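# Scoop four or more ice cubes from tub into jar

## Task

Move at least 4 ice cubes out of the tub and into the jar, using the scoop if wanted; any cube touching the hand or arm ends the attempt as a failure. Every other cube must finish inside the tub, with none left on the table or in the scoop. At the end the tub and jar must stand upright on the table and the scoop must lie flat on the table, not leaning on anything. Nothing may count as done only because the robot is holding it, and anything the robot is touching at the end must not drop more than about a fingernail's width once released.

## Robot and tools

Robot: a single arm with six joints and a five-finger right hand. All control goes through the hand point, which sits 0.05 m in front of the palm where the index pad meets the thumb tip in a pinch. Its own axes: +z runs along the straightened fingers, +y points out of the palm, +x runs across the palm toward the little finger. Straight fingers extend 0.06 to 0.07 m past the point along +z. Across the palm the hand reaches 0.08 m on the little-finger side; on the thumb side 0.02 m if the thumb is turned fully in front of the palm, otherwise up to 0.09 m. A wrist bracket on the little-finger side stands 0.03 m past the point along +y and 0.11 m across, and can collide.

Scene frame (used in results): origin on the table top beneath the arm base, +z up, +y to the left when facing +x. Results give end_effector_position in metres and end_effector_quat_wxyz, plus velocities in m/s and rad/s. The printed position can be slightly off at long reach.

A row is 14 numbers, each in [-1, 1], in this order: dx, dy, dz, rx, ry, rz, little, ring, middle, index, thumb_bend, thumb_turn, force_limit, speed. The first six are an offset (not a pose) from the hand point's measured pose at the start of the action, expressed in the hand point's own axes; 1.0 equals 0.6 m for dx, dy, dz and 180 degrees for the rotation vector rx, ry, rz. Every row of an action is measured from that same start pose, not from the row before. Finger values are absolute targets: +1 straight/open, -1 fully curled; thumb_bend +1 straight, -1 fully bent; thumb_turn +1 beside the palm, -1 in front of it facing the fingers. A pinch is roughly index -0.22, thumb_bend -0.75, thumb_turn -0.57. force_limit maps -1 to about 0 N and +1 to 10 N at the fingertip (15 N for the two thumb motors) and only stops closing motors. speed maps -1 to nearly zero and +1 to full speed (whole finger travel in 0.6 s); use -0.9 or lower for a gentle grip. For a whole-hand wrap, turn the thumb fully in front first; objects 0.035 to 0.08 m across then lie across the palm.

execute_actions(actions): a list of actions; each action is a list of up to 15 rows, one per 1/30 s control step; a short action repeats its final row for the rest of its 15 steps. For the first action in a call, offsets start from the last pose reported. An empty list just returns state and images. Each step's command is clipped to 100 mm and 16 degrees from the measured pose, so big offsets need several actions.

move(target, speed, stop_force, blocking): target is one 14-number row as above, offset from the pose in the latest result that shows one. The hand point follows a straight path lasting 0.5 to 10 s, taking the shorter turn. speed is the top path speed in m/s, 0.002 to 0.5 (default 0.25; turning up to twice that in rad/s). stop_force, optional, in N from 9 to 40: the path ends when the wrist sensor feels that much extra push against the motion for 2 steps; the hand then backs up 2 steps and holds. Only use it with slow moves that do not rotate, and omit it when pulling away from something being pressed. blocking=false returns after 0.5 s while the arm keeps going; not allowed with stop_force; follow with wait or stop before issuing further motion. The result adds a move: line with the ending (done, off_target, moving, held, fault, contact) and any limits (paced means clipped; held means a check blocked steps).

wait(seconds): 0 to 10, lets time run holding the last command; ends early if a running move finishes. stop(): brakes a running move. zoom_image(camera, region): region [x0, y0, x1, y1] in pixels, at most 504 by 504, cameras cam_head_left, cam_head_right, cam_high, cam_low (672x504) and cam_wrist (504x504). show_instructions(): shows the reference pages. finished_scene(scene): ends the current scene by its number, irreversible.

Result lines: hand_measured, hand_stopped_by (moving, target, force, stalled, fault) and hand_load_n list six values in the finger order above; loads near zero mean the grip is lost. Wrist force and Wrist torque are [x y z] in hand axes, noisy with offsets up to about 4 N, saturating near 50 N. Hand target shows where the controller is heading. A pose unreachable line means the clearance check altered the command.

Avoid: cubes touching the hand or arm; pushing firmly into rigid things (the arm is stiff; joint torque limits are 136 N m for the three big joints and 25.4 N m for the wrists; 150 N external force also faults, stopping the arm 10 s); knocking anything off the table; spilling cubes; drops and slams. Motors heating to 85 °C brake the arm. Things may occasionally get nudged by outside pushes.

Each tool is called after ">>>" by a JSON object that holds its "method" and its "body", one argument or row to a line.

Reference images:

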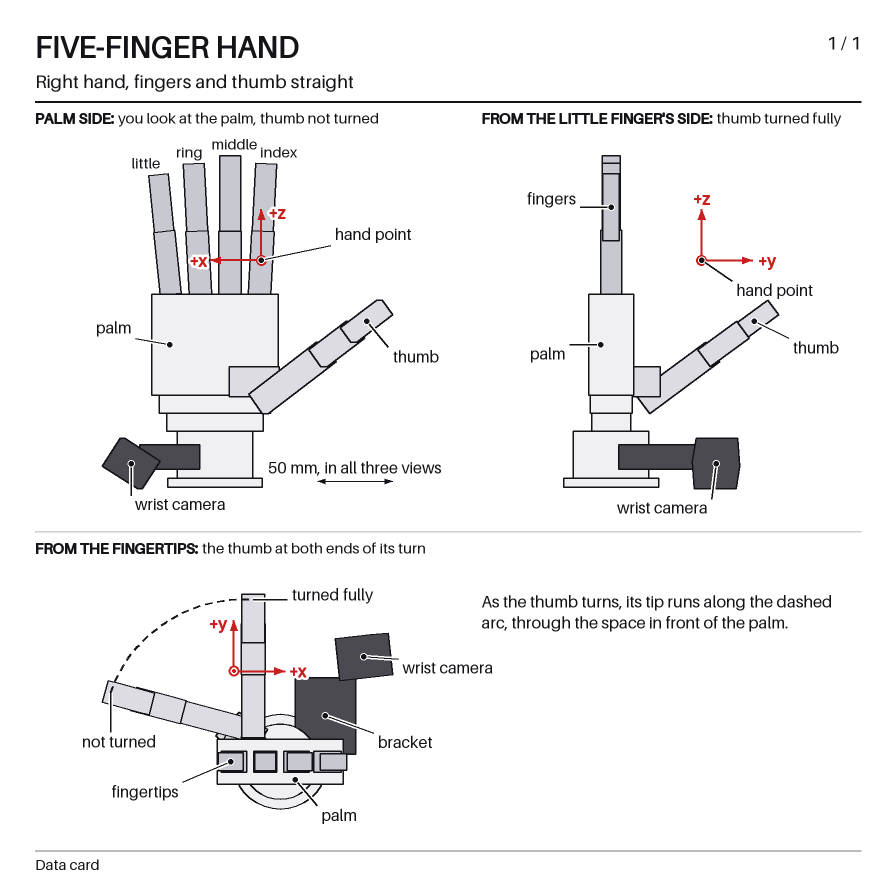

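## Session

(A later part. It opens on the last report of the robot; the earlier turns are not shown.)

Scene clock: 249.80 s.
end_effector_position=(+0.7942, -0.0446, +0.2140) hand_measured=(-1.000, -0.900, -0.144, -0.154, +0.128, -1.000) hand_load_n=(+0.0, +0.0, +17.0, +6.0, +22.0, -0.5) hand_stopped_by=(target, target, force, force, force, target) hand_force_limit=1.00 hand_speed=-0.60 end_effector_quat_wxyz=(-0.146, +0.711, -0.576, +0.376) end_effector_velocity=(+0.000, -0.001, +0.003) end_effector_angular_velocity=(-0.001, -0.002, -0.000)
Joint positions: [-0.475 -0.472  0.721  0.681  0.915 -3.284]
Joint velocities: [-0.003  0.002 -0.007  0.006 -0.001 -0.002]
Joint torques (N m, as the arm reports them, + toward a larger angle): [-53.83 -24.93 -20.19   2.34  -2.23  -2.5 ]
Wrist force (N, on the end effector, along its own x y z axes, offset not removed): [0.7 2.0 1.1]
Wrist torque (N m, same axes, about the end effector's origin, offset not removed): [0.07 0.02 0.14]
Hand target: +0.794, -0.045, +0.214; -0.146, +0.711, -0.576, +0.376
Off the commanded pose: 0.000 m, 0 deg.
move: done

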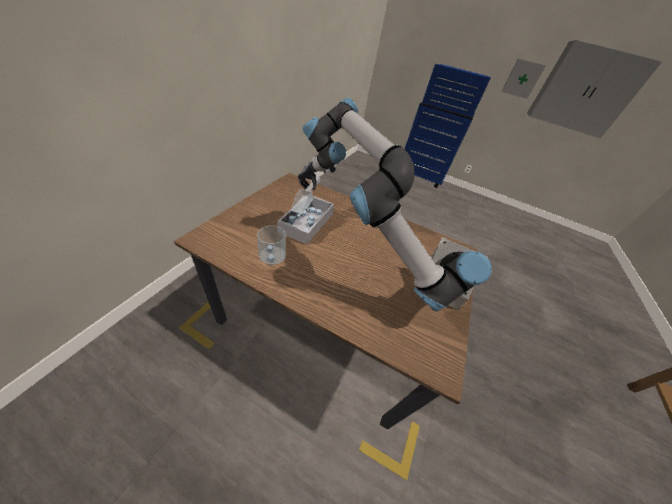

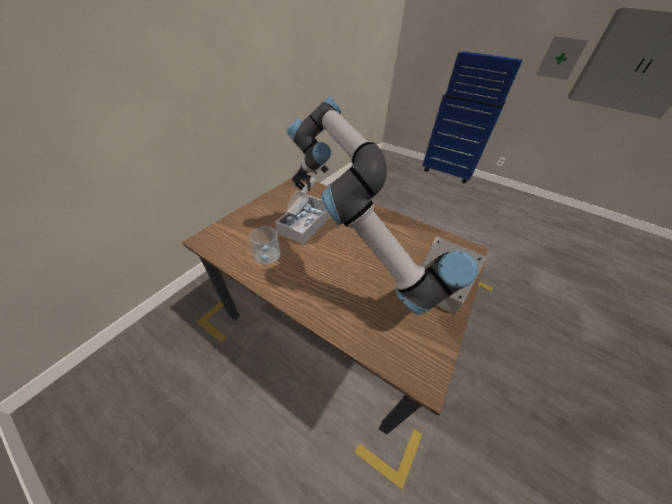

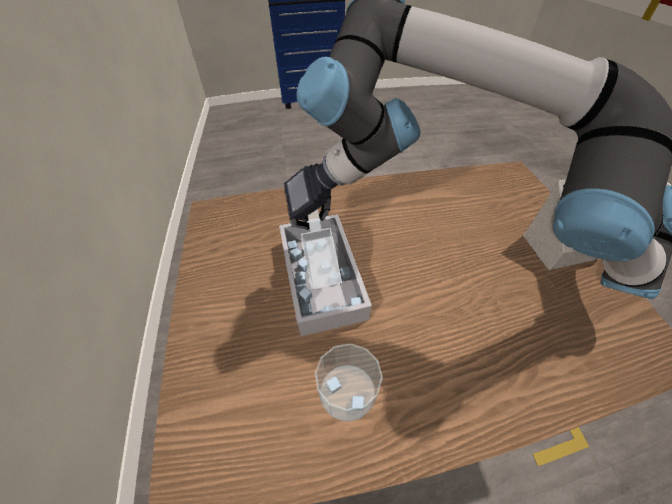

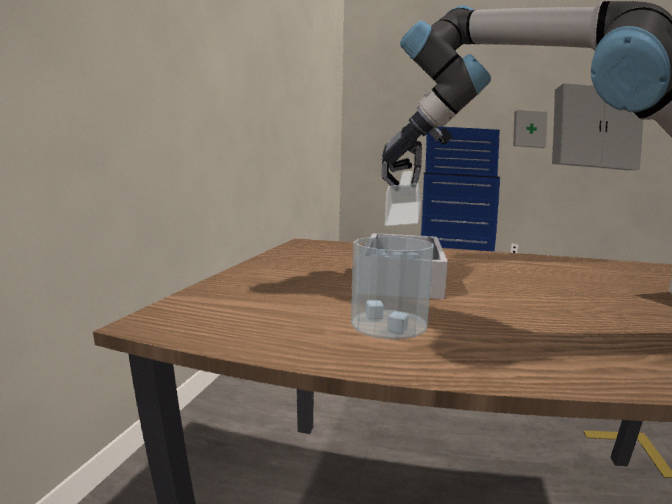

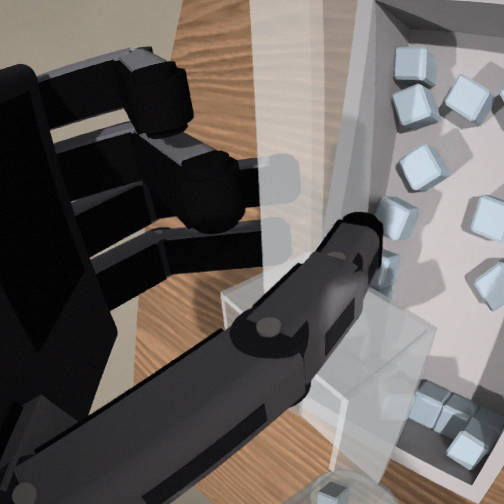

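>>> {"method": "move", "body": {
  "target": [0.207,0.057,-0.042,0,0.215,-0.2,0.4,0.4,-0.9,-0.9,-0.9,-1,1,-0.6],
  "speed": 0.15
}}

>>> {"method": "move", "body": {
  "target": [-0.11,0.031,0.031,0,0,0,-1,-1,-0.9,-0.9,-0.9,-1,1,-0.6],
  "speed": 0.03,
  "stop_force": 9
}}

>>> {"method": "zoom_image", "body": {
  "camera": "cam_high",
  "region": [230,130,450,350]
}}

Scene clock: 265.87 s.
end_effector_position=(+0.7590, -0.1642, +0.2545) hand_measured=(+0.400, +0.400, -0.142, -0.154, +0.128, -1.000) hand_load_n=(+0.0, +0.0, +15.5, +5.5, +21.5, +4.0) hand_stopped_by=(target, target, force, force, force, target) hand_force_limit=1.00 hand_speed=-0.60 end_effector_quat_wxyz=(+0.170, +0.689, -0.348, +0.612) end_effector_velocity=(+0.000, -0.002, +0.001) end_effector_angular_velocity=(-0.008, -0.002, +0.001)
Joint positions: [-0.381 -0.677  1.179  0.146  1.6   -3.778]
Joint velocities: [-0.001 -0.001  0.004 -0.009  0.004 -0.005]
Joint torques (N m, as the arm reports them, + toward a larger angle): [-35.37 -50.44  -7.22  -2.68   3.73  -2.74]
Wrist force (N, on the end effector, along its own x y z axes, offset not removed): [1.7 3.2 3.5]
Wrist torque (N m, same axes, about the end effector's origin, offset not removed): [0.09 -0.34 0.14]
Hand target: +0.759, -0.164, +0.254; +0.170, +0.689, -0.348, +0.613
Off the commanded pose: 0.000 m, 0 deg.
move: done

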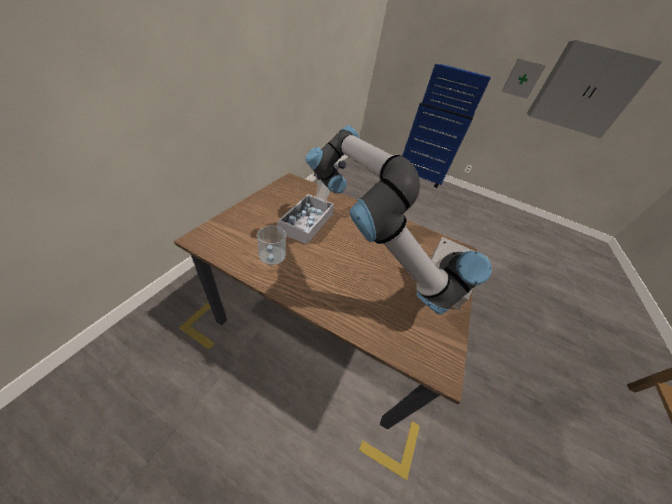

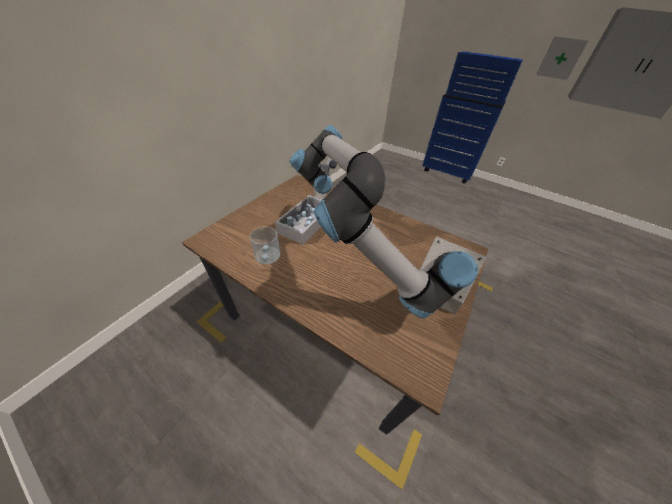

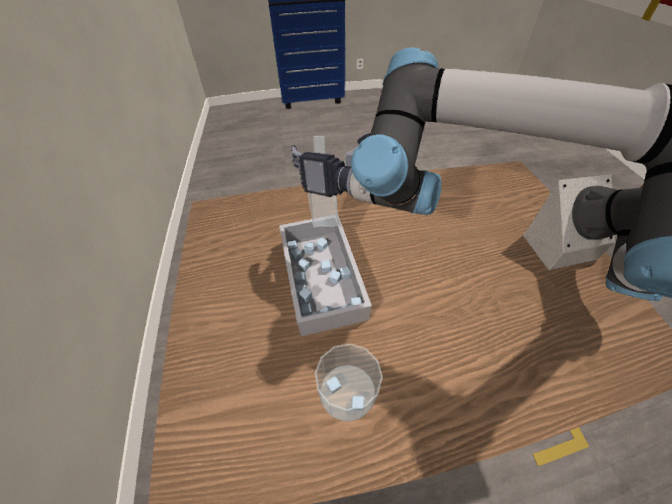

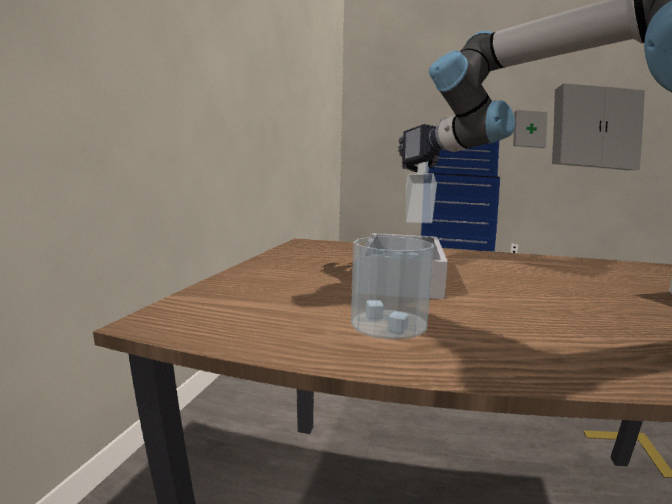

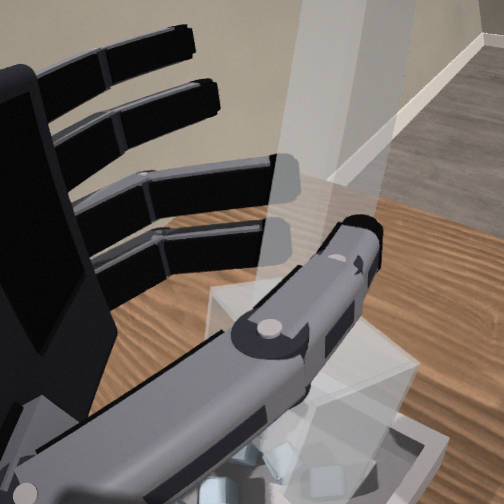

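Scene clock: 268.53 s.
end_effector_position=(+0.7592, -0.1715, +0.1839) hand_measured=(-1.000, -1.000, -0.142, -0.154, +0.128, -1.000) hand_load_n=(+0.0, +0.0, +15.5, +5.5, +21.5, +4.0) hand_stopped_by=(target, target, force, force, force, target) hand_force_limit=1.00 hand_speed=-0.60 end_effector_quat_wxyz=(+0.170, +0.689, -0.348, +0.612) end_effector_velocity=(+0.001, +0.001, -0.001) end_effector_angular_velocity=(-0.001, -0.001, +0.002)
Joint positions: [-0.313 -0.617  1.224  0.044  1.655 -3.736]
Joint velocities: [ 0.002 -0.     0.    -0.002  0.002  0.001]
Joint torques (N m, as the arm reports them, + toward a larger angle): [-36.49 -22.31  -5.43  -2.55   3.73   2.47]
Wrist force (N, on the end effector, along its own x y z axes, offset not removed): [-0.1 4.6 -0.1]
Wrist torque (N m, same axes, about the end effector's origin, offset not removed): [0.63 0.00 0.13]
Hand target: +0.759, -0.172, +0.184; +0.170, +0.689, -0.348, +0.612
Off the commanded pose: 0.000 m, 0 deg.
move: done

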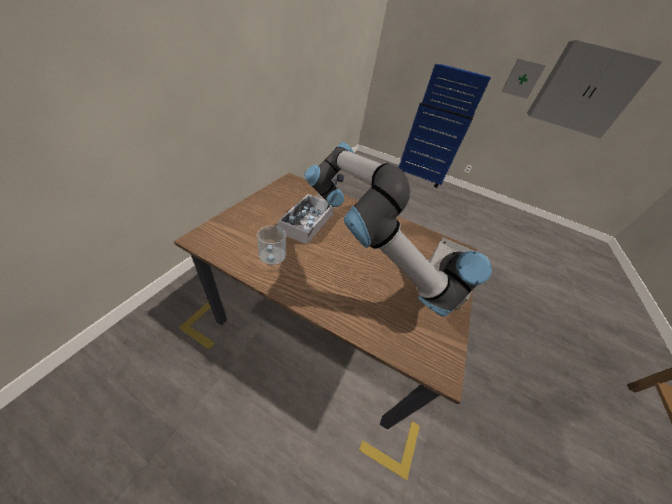

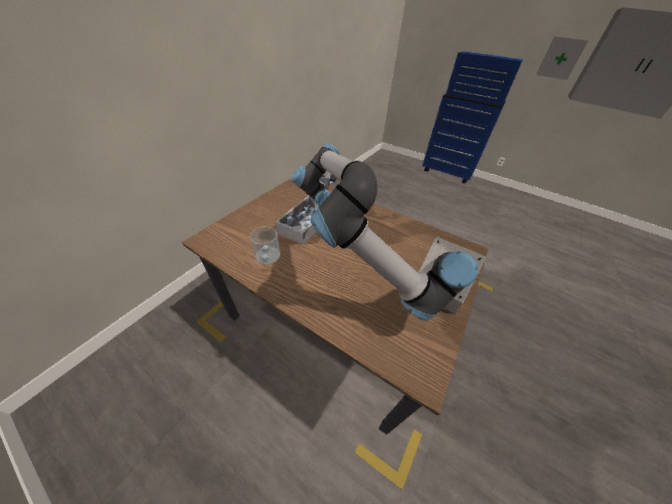

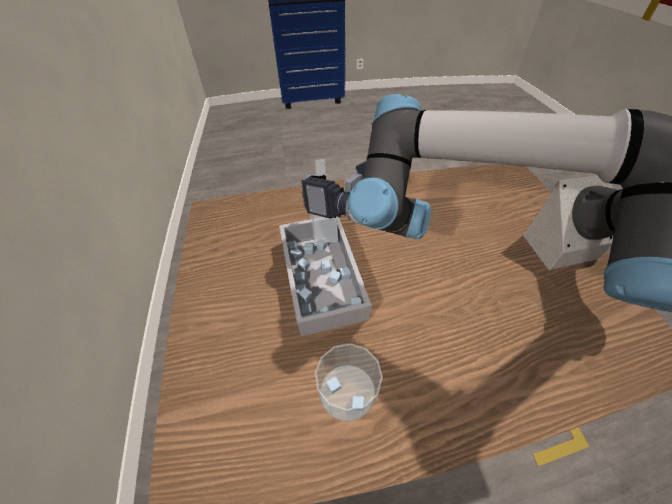

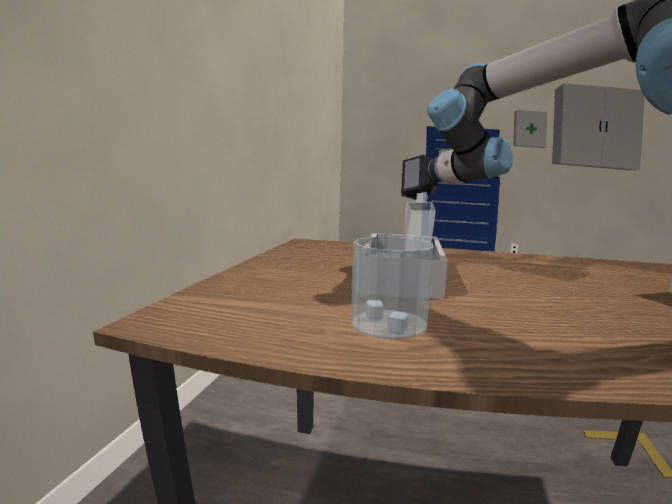

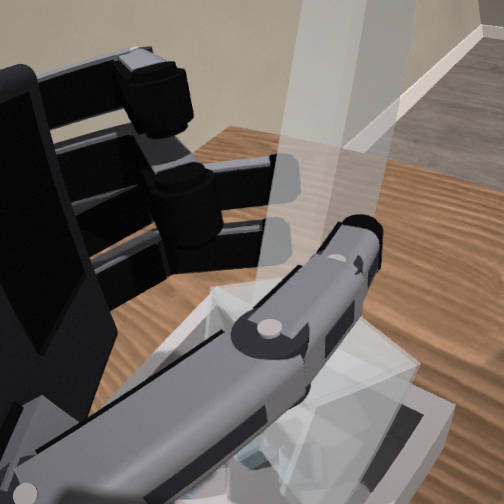

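Region (230, 130, 450, 350) of cam_high's 672x504 image, scaled by 2.291, with more detail than that image has.

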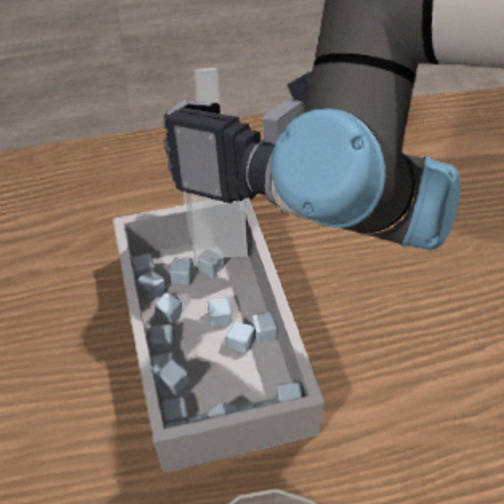

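>>> {"method": "move", "body": {
  "target": [-0.014,-0.018,-0.051,0,0,0,-1,-1,-0.9,-0.9,-0.9,-1,1,-0.6],
  "speed": 0.05
}}

>>> {"method": "move", "body": {
  "target": [-0.045,0.009,0.009,0,0,0,-1,-1,-0.9,-0.9,-0.9,-1,1,-0.6],
  "speed": 0.02,
  "stop_force": 9
}}

>>> {"method": "move", "body": {
  "target": [-0.084,-0.008,-0.007,0,-0.114,0.106,-1,-1,-0.9,-0.9,-0.9,-1,1,-0.6],
  "speed": 0.05
}}

>>> {"method": "zoom_image", "body": {
  "camera": "cam_high",
  "region": [230,130,450,350]
}}

Scene clock: 283.13 s.
end_effector_position=(+0.7445, -0.1415, +0.1838) hand_measured=(-1.000, -1.000, -0.142, -0.154, +0.128, -1.000) hand_load_n=(+0.0, +0.0, +12.0, +11.0, +21.5, +11.0) hand_stopped_by=(target, target, force, force, force, target) hand_force_limit=1.00 hand_speed=-0.60 end_effector_quat_wxyz=(+0.170, +0.689, -0.348, +0.612) end_effector_velocity=(-0.001, +0.002, -0.001) end_effector_angular_velocity=(-0.000, +0.000, -0.000)
Joint positions: [-0.286 -0.681  1.29   0.043  1.676 -3.72 ]
Joint velocities: [ 0.003 -0.004  0.004  0.     0.002  0.001]
Joint torques (N m, as the arm reports them, + toward a larger angle): [-32.72 -49.21  -3.09   3.15   3.48   2.47]
Wrist force (N, on the end effector, along its own x y z axes, offset not removed): [-1.0 2.3 3.5]
Wrist torque (N m, same axes, about the end effector's origin, offset not removed): [0.54 0.67 0.20]
Hand target: +0.744, -0.141, +0.184; +0.170, +0.689, -0.348, +0.612
Off the commanded pose: 0.000 m, 0 deg.
move: done

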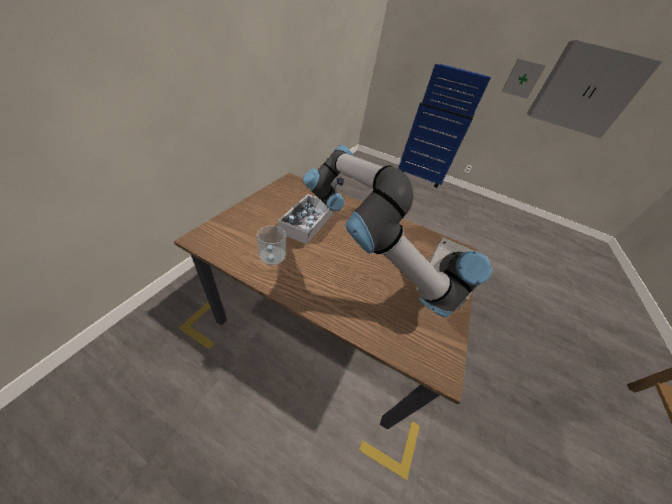

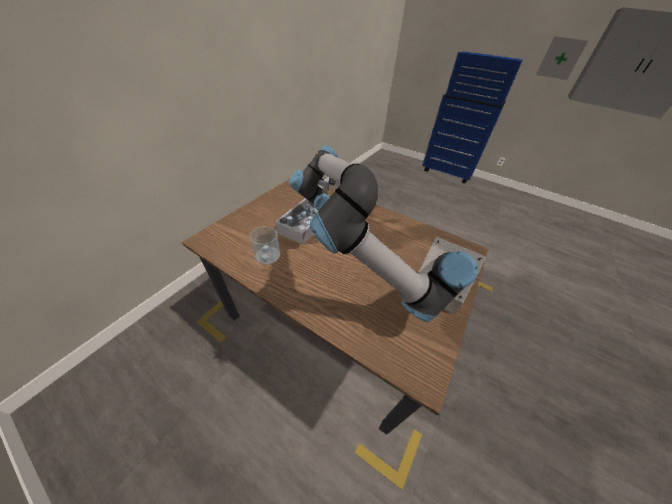

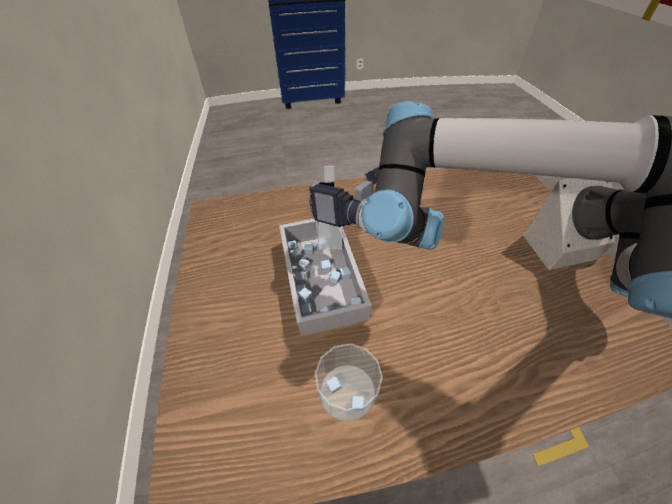

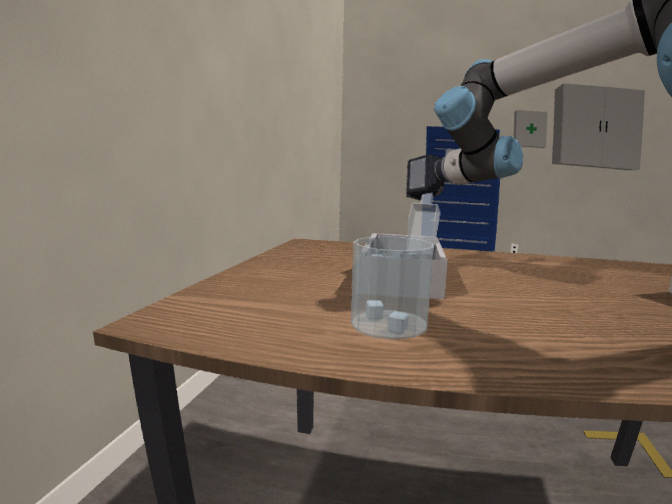

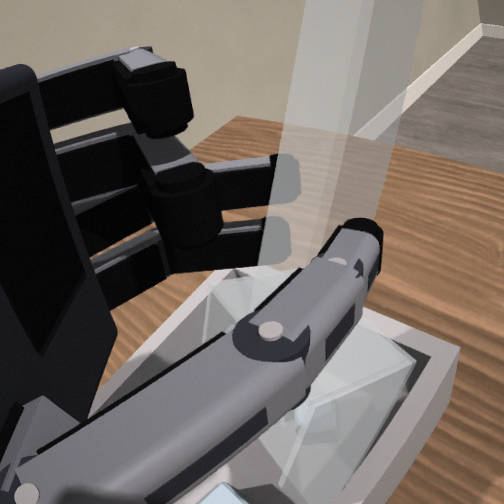

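Scene clock: 284.80 s.
end_effector_position=(+0.7445, -0.1415, +0.1558) hand_measured=(-1.000, -1.000, -0.142, -0.154, +0.128, -1.000) hand_load_n=(+0.0, +0.0, +13.5, +14.0, +20.5, +10.0) hand_stopped_by=(target, target, force, force, force, target) hand_force_limit=1.00 hand_speed=-0.60 end_effector_quat_wxyz=(+0.170, +0.689, -0.348, +0.612) end_effector_velocity=(+0.000, -0.000, -0.000) end_effector_angular_velocity=(+0.000, -0.001, +0.000)
Joint positions: [-0.254 -0.655  1.298  0.011  1.701 -3.7  ]
Joint velocities: [ 0.     0.     0.    -0.001  0.001  0.001]
Joint torques (N m, as the arm reports them, + toward a larger angle): [-31.75 -16.01   0.71   0.19   3.19   2.37]
Wrist force (N, on the end effector, along its own x y z axes, offset not removed): [4.9 -1.9 5.8]
Wrist torque (N m, same axes, about the end effector's origin, offset not removed): [0.20 0.28 0.58]
Hand target: +0.745, -0.141, +0.156; +0.170, +0.689, -0.348, +0.612
Off the commanded pose: 0.000 m, 0 deg.
move: done

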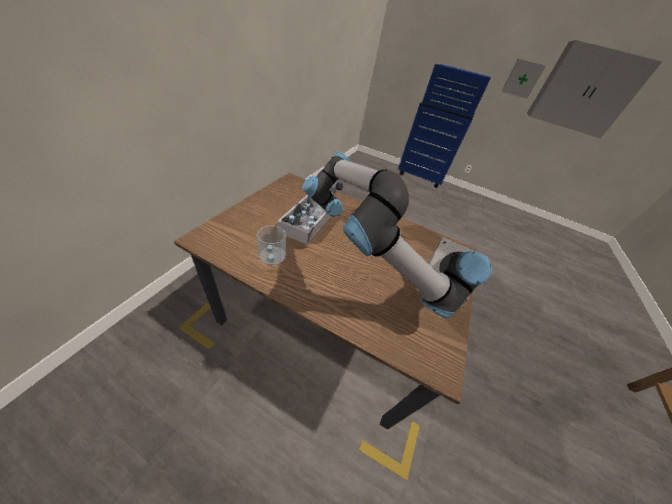

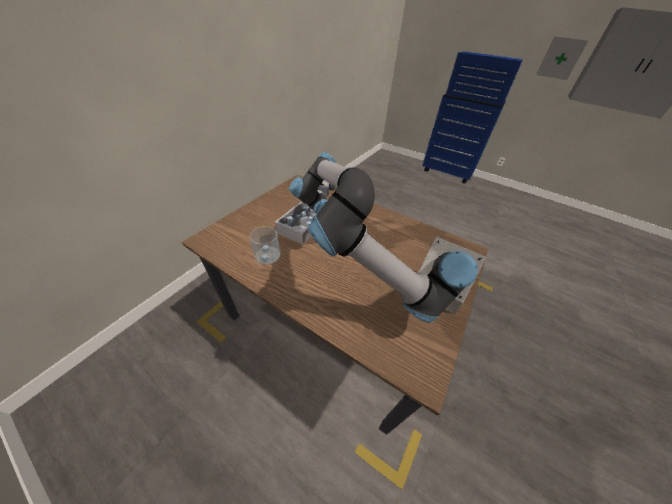

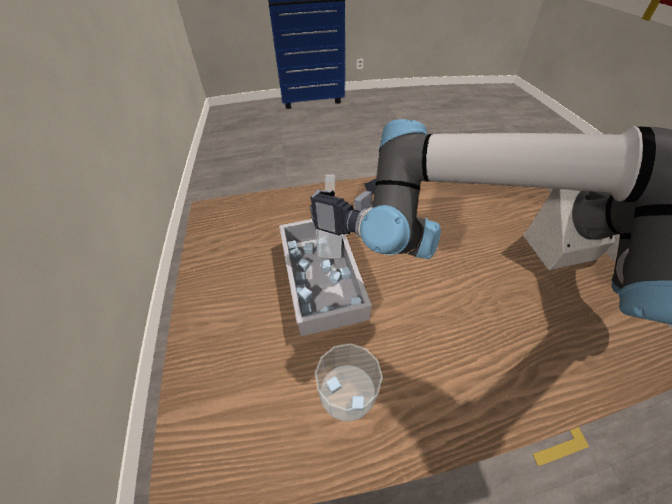

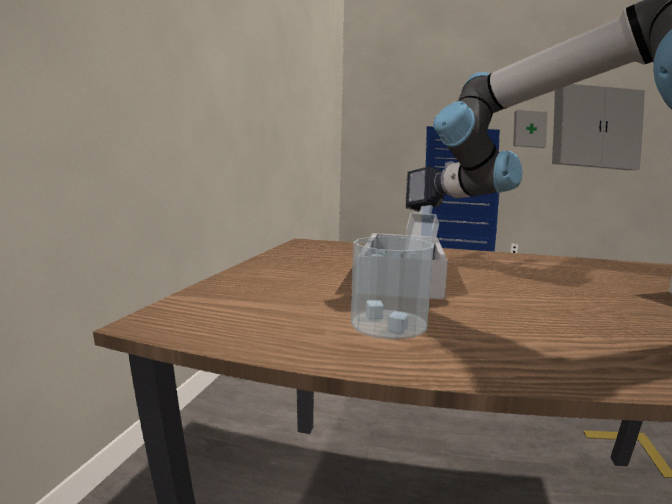

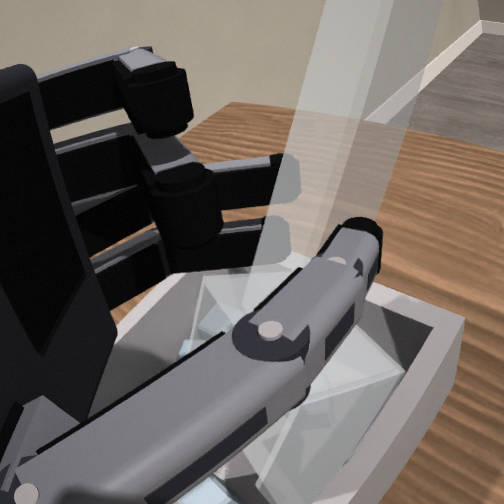

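Scene clock: 289.97 s.
end_effector_position=(+0.7444, -0.1218, +0.1091) hand_measured=(-1.000, -1.000, -0.142, -0.154, +0.128, -1.000) hand_load_n=(+0.0, +0.0, +15.0, +8.5, +21.5, +4.5) hand_stopped_by=(target, target, force, force, force, target) hand_force_limit=1.00 hand_speed=-0.60 end_effector_quat_wxyz=(+0.003, +0.720, -0.481, +0.500) end_effector_velocity=(-0.000, +0.000, -0.001) end_effector_angular_velocity=(+0.008, +0.001, -0.001)
Joint positions: [-0.351 -0.592  1.215  0.184  1.304 -3.44 ]
Joint velocities: [-0.002  0.002 -0.001  0.002 -0.006  0.004]
Joint torques (N m, as the arm reports them, + toward a larger angle): [-47.98 -21.04 -16.73   3.81  -2.07   2.65]
Wrist force (N, on the end effector, along its own x y z axes, offset not removed): [1.8 1.4 2.0]
Wrist torque (N m, same axes, about the end effector's origin, offset not removed): [0.92 0.20 0.19]
Hand target: +0.744, -0.122, +0.109; +0.002, +0.720, -0.482, +0.500
Off the commanded pose: 0.000 m, 0 deg.
move: done

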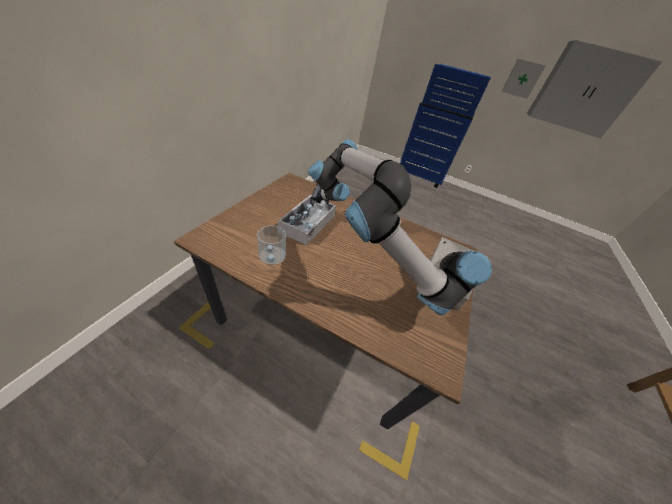

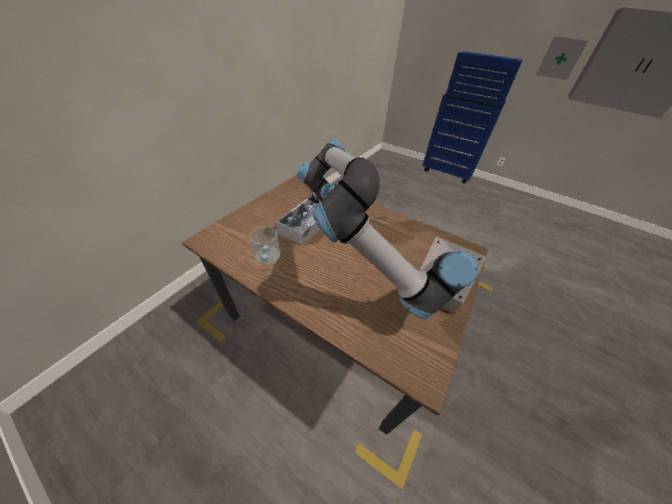

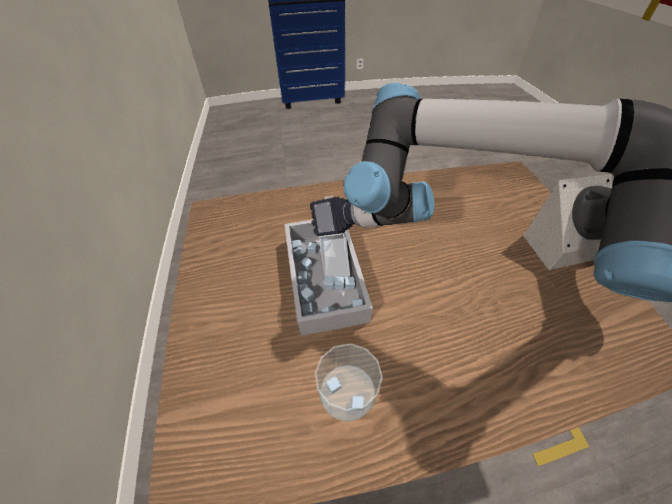

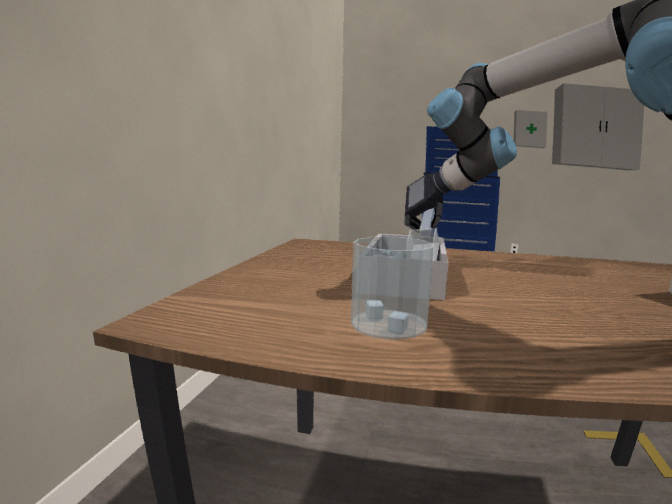

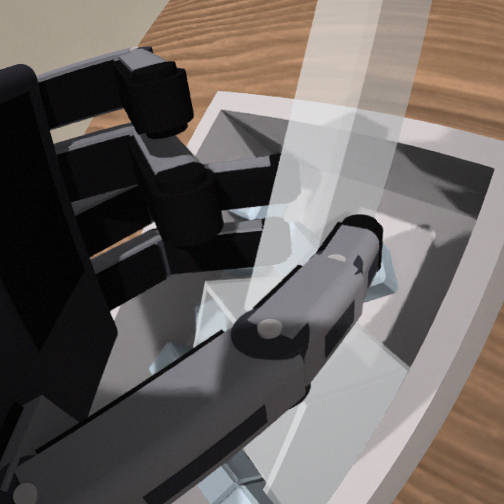

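Region (230, 130, 450, 350) of cam_high's 672x504 image, scaled by 2.291, with more detail than that image has.

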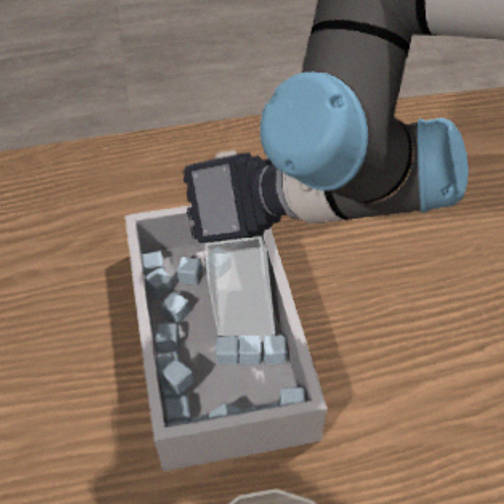

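>>> {"method": "move", "body": {
  "target": [-0.017,0.003,0.022,0,0,0,-1,-1,-0.9,-0.9,-0.9,-1,1,-0.6],
  "speed": 0.02
}}

>>> {"method": "move", "body": {
  "target": [-0.092,-0.072,-0.065,0,0,0,-1,-1,-0.9,-0.9,-0.9,-1,1,-0.6],
  "speed": 0.04,
  "stop_force": 12
}}

>>> {"method": "zoom_image", "body": {
  "camera": "cam_high",
  "region": [230,130,450,350]
}}

Scene clock: 300.57 s.
end_effector_position=(+0.7522, -0.1221, +0.0943) hand_measured=(-1.000, -1.000, -0.142, -0.156, +0.128, -1.000) hand_load_n=(+0.0, +0.0, +16.0, +3.0, +22.0, +1.0) hand_stopped_by=(target, target, force, force, force, target) hand_force_limit=1.00 hand_speed=-0.60 end_effector_quat_wxyz=(+0.003, +0.720, -0.481, +0.500) end_effector_velocity=(+0.001, -0.001, +0.000) end_effector_angular_velocity=(-0.002, -0.002, -0.001)
Joint positions: [-0.33  -0.564  1.188  0.179  1.318 -3.425]
Joint velocities: [ 0.     0.003 -0.004 -0.     0.003  0.001]
Joint torques (N m, as the arm reports them, + toward a larger angle): [-35.24 -22.52 -20.14  -2.1    3.18   2.68]
Wrist force (N, on the end effector, along its own x y z axes, offset not removed): [3.7 4.9 1.0]
Wrist torque (N m, same axes, about the end effector's origin, offset not removed): [0.50 -0.48 0.45]
Hand target: +0.752, -0.122, +0.094; +0.003, +0.720, -0.481, +0.500
Off the commanded pose: 0.000 m, 0 deg.
move: done

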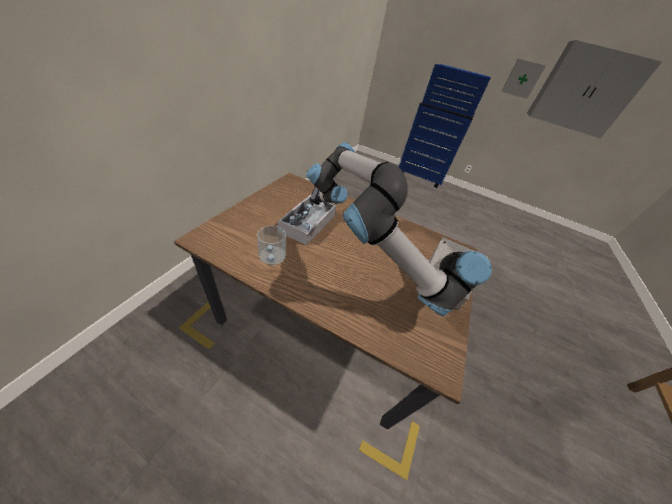

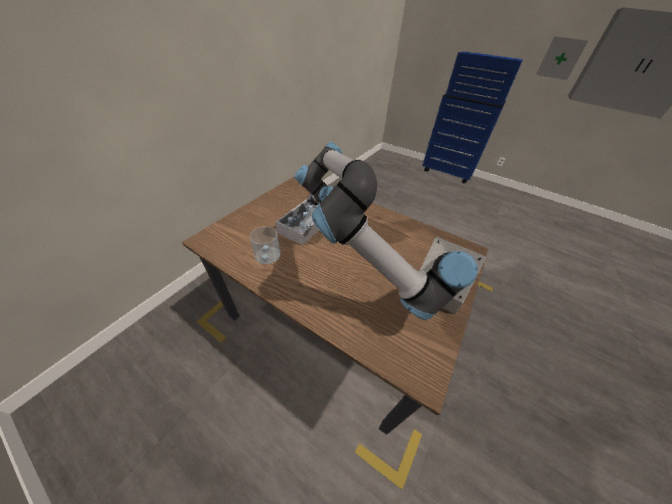

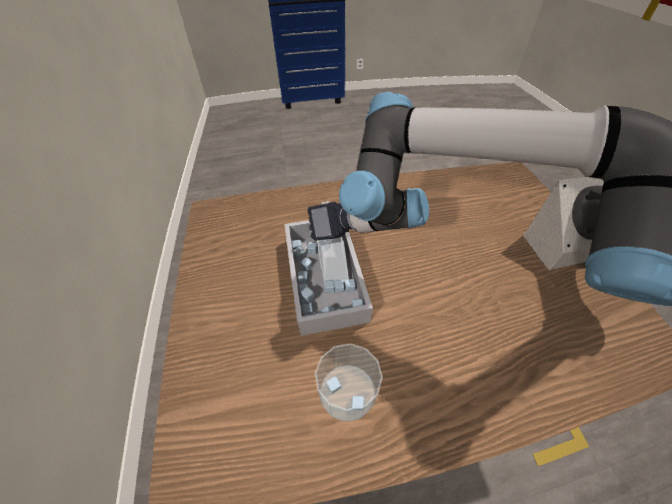

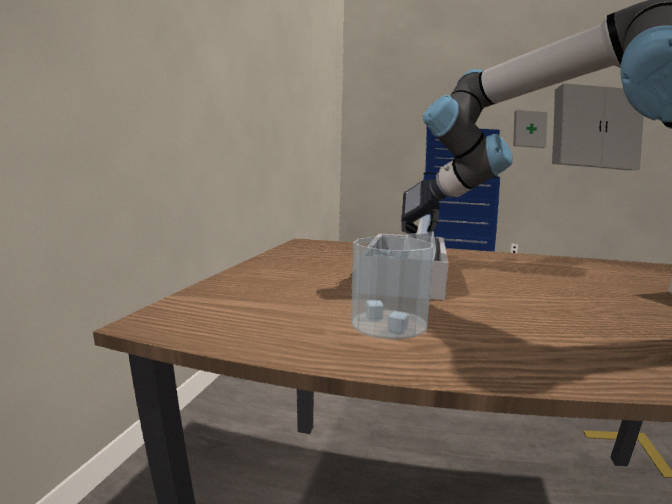

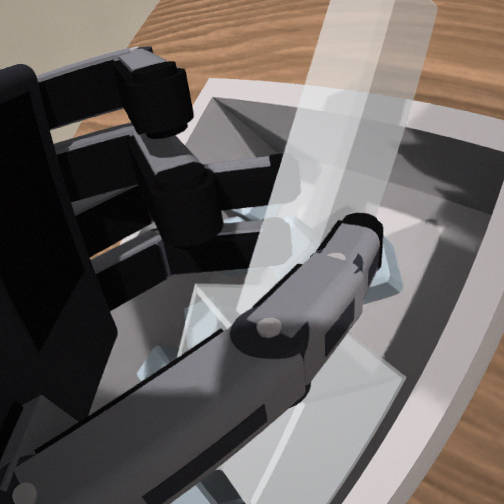

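Scene clock: 302.53 s.
end_effector_position=(+0.7522, -0.0658, +0.0945) hand_measured=(-1.000, -1.000, -0.142, -0.156, +0.128, -1.000) hand_load_n=(+0.0, +0.0, +15.0, +5.5, +22.0, +1.0) hand_stopped_by=(target, target, force, force, force, target) hand_force_limit=1.00 hand_speed=-0.60 end_effector_quat_wxyz=(+0.003, +0.720, -0.481, +0.500) end_effector_velocity=(-0.000, -0.003, +0.000) end_effector_angular_velocity=(+0.001, -0.001, -0.003)
Joint positions: [-0.268 -0.631  1.202  0.221  1.362 -3.379]
Joint velocities: [-0.003  0.002  0.001 -0.001 -0.    -0.   ]
Joint torques (N m, as the arm reports them, + toward a larger angle): [-51.02 -22.15 -19.69  -2.02  -1.67  -2.7 ]
Wrist force (N, on the end effector, along its own x y z axes, offset not removed): [0.0 2.0 -1.5]
Wrist torque (N m, same axes, about the end effector's origin, offset not removed): [0.26 0.21 0.11]
Hand target: +0.752, -0.066, +0.095; +0.003, +0.720, -0.481, +0.500
Off the commanded pose: 0.024 m, 0 deg.
move: contact

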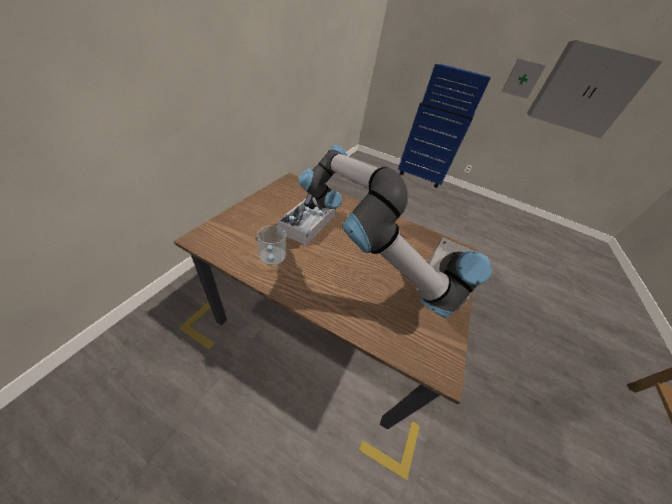

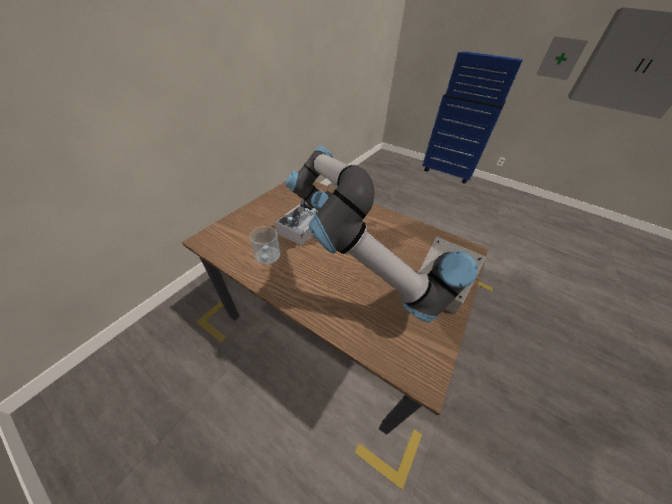

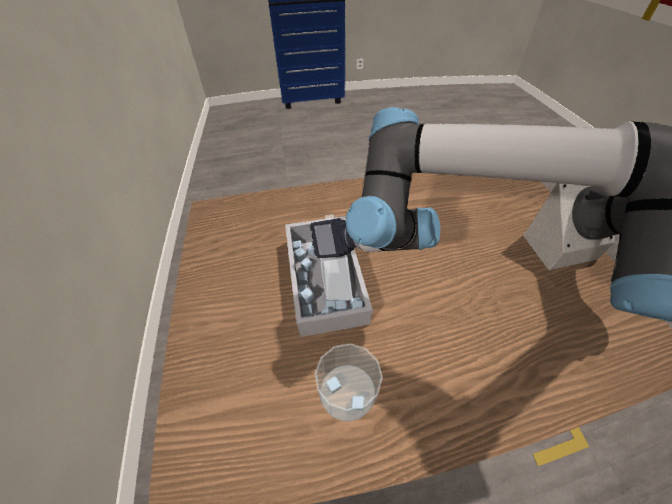

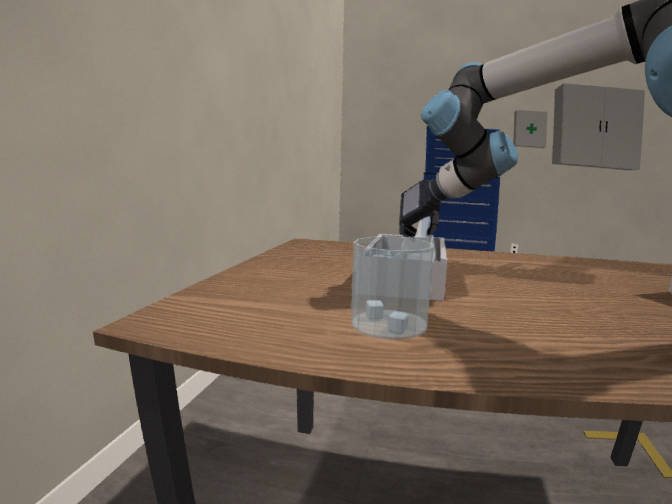

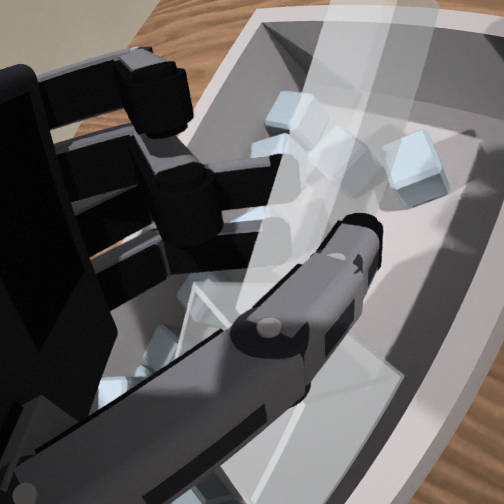

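Region (230, 130, 450, 350) of cam_high's 672x504 image, scaled by 2.291, with more detail than that image has.

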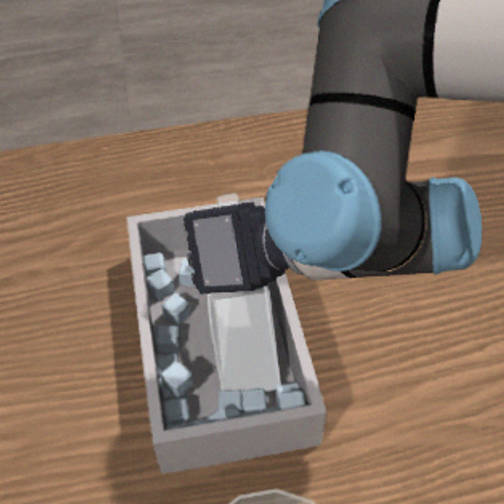

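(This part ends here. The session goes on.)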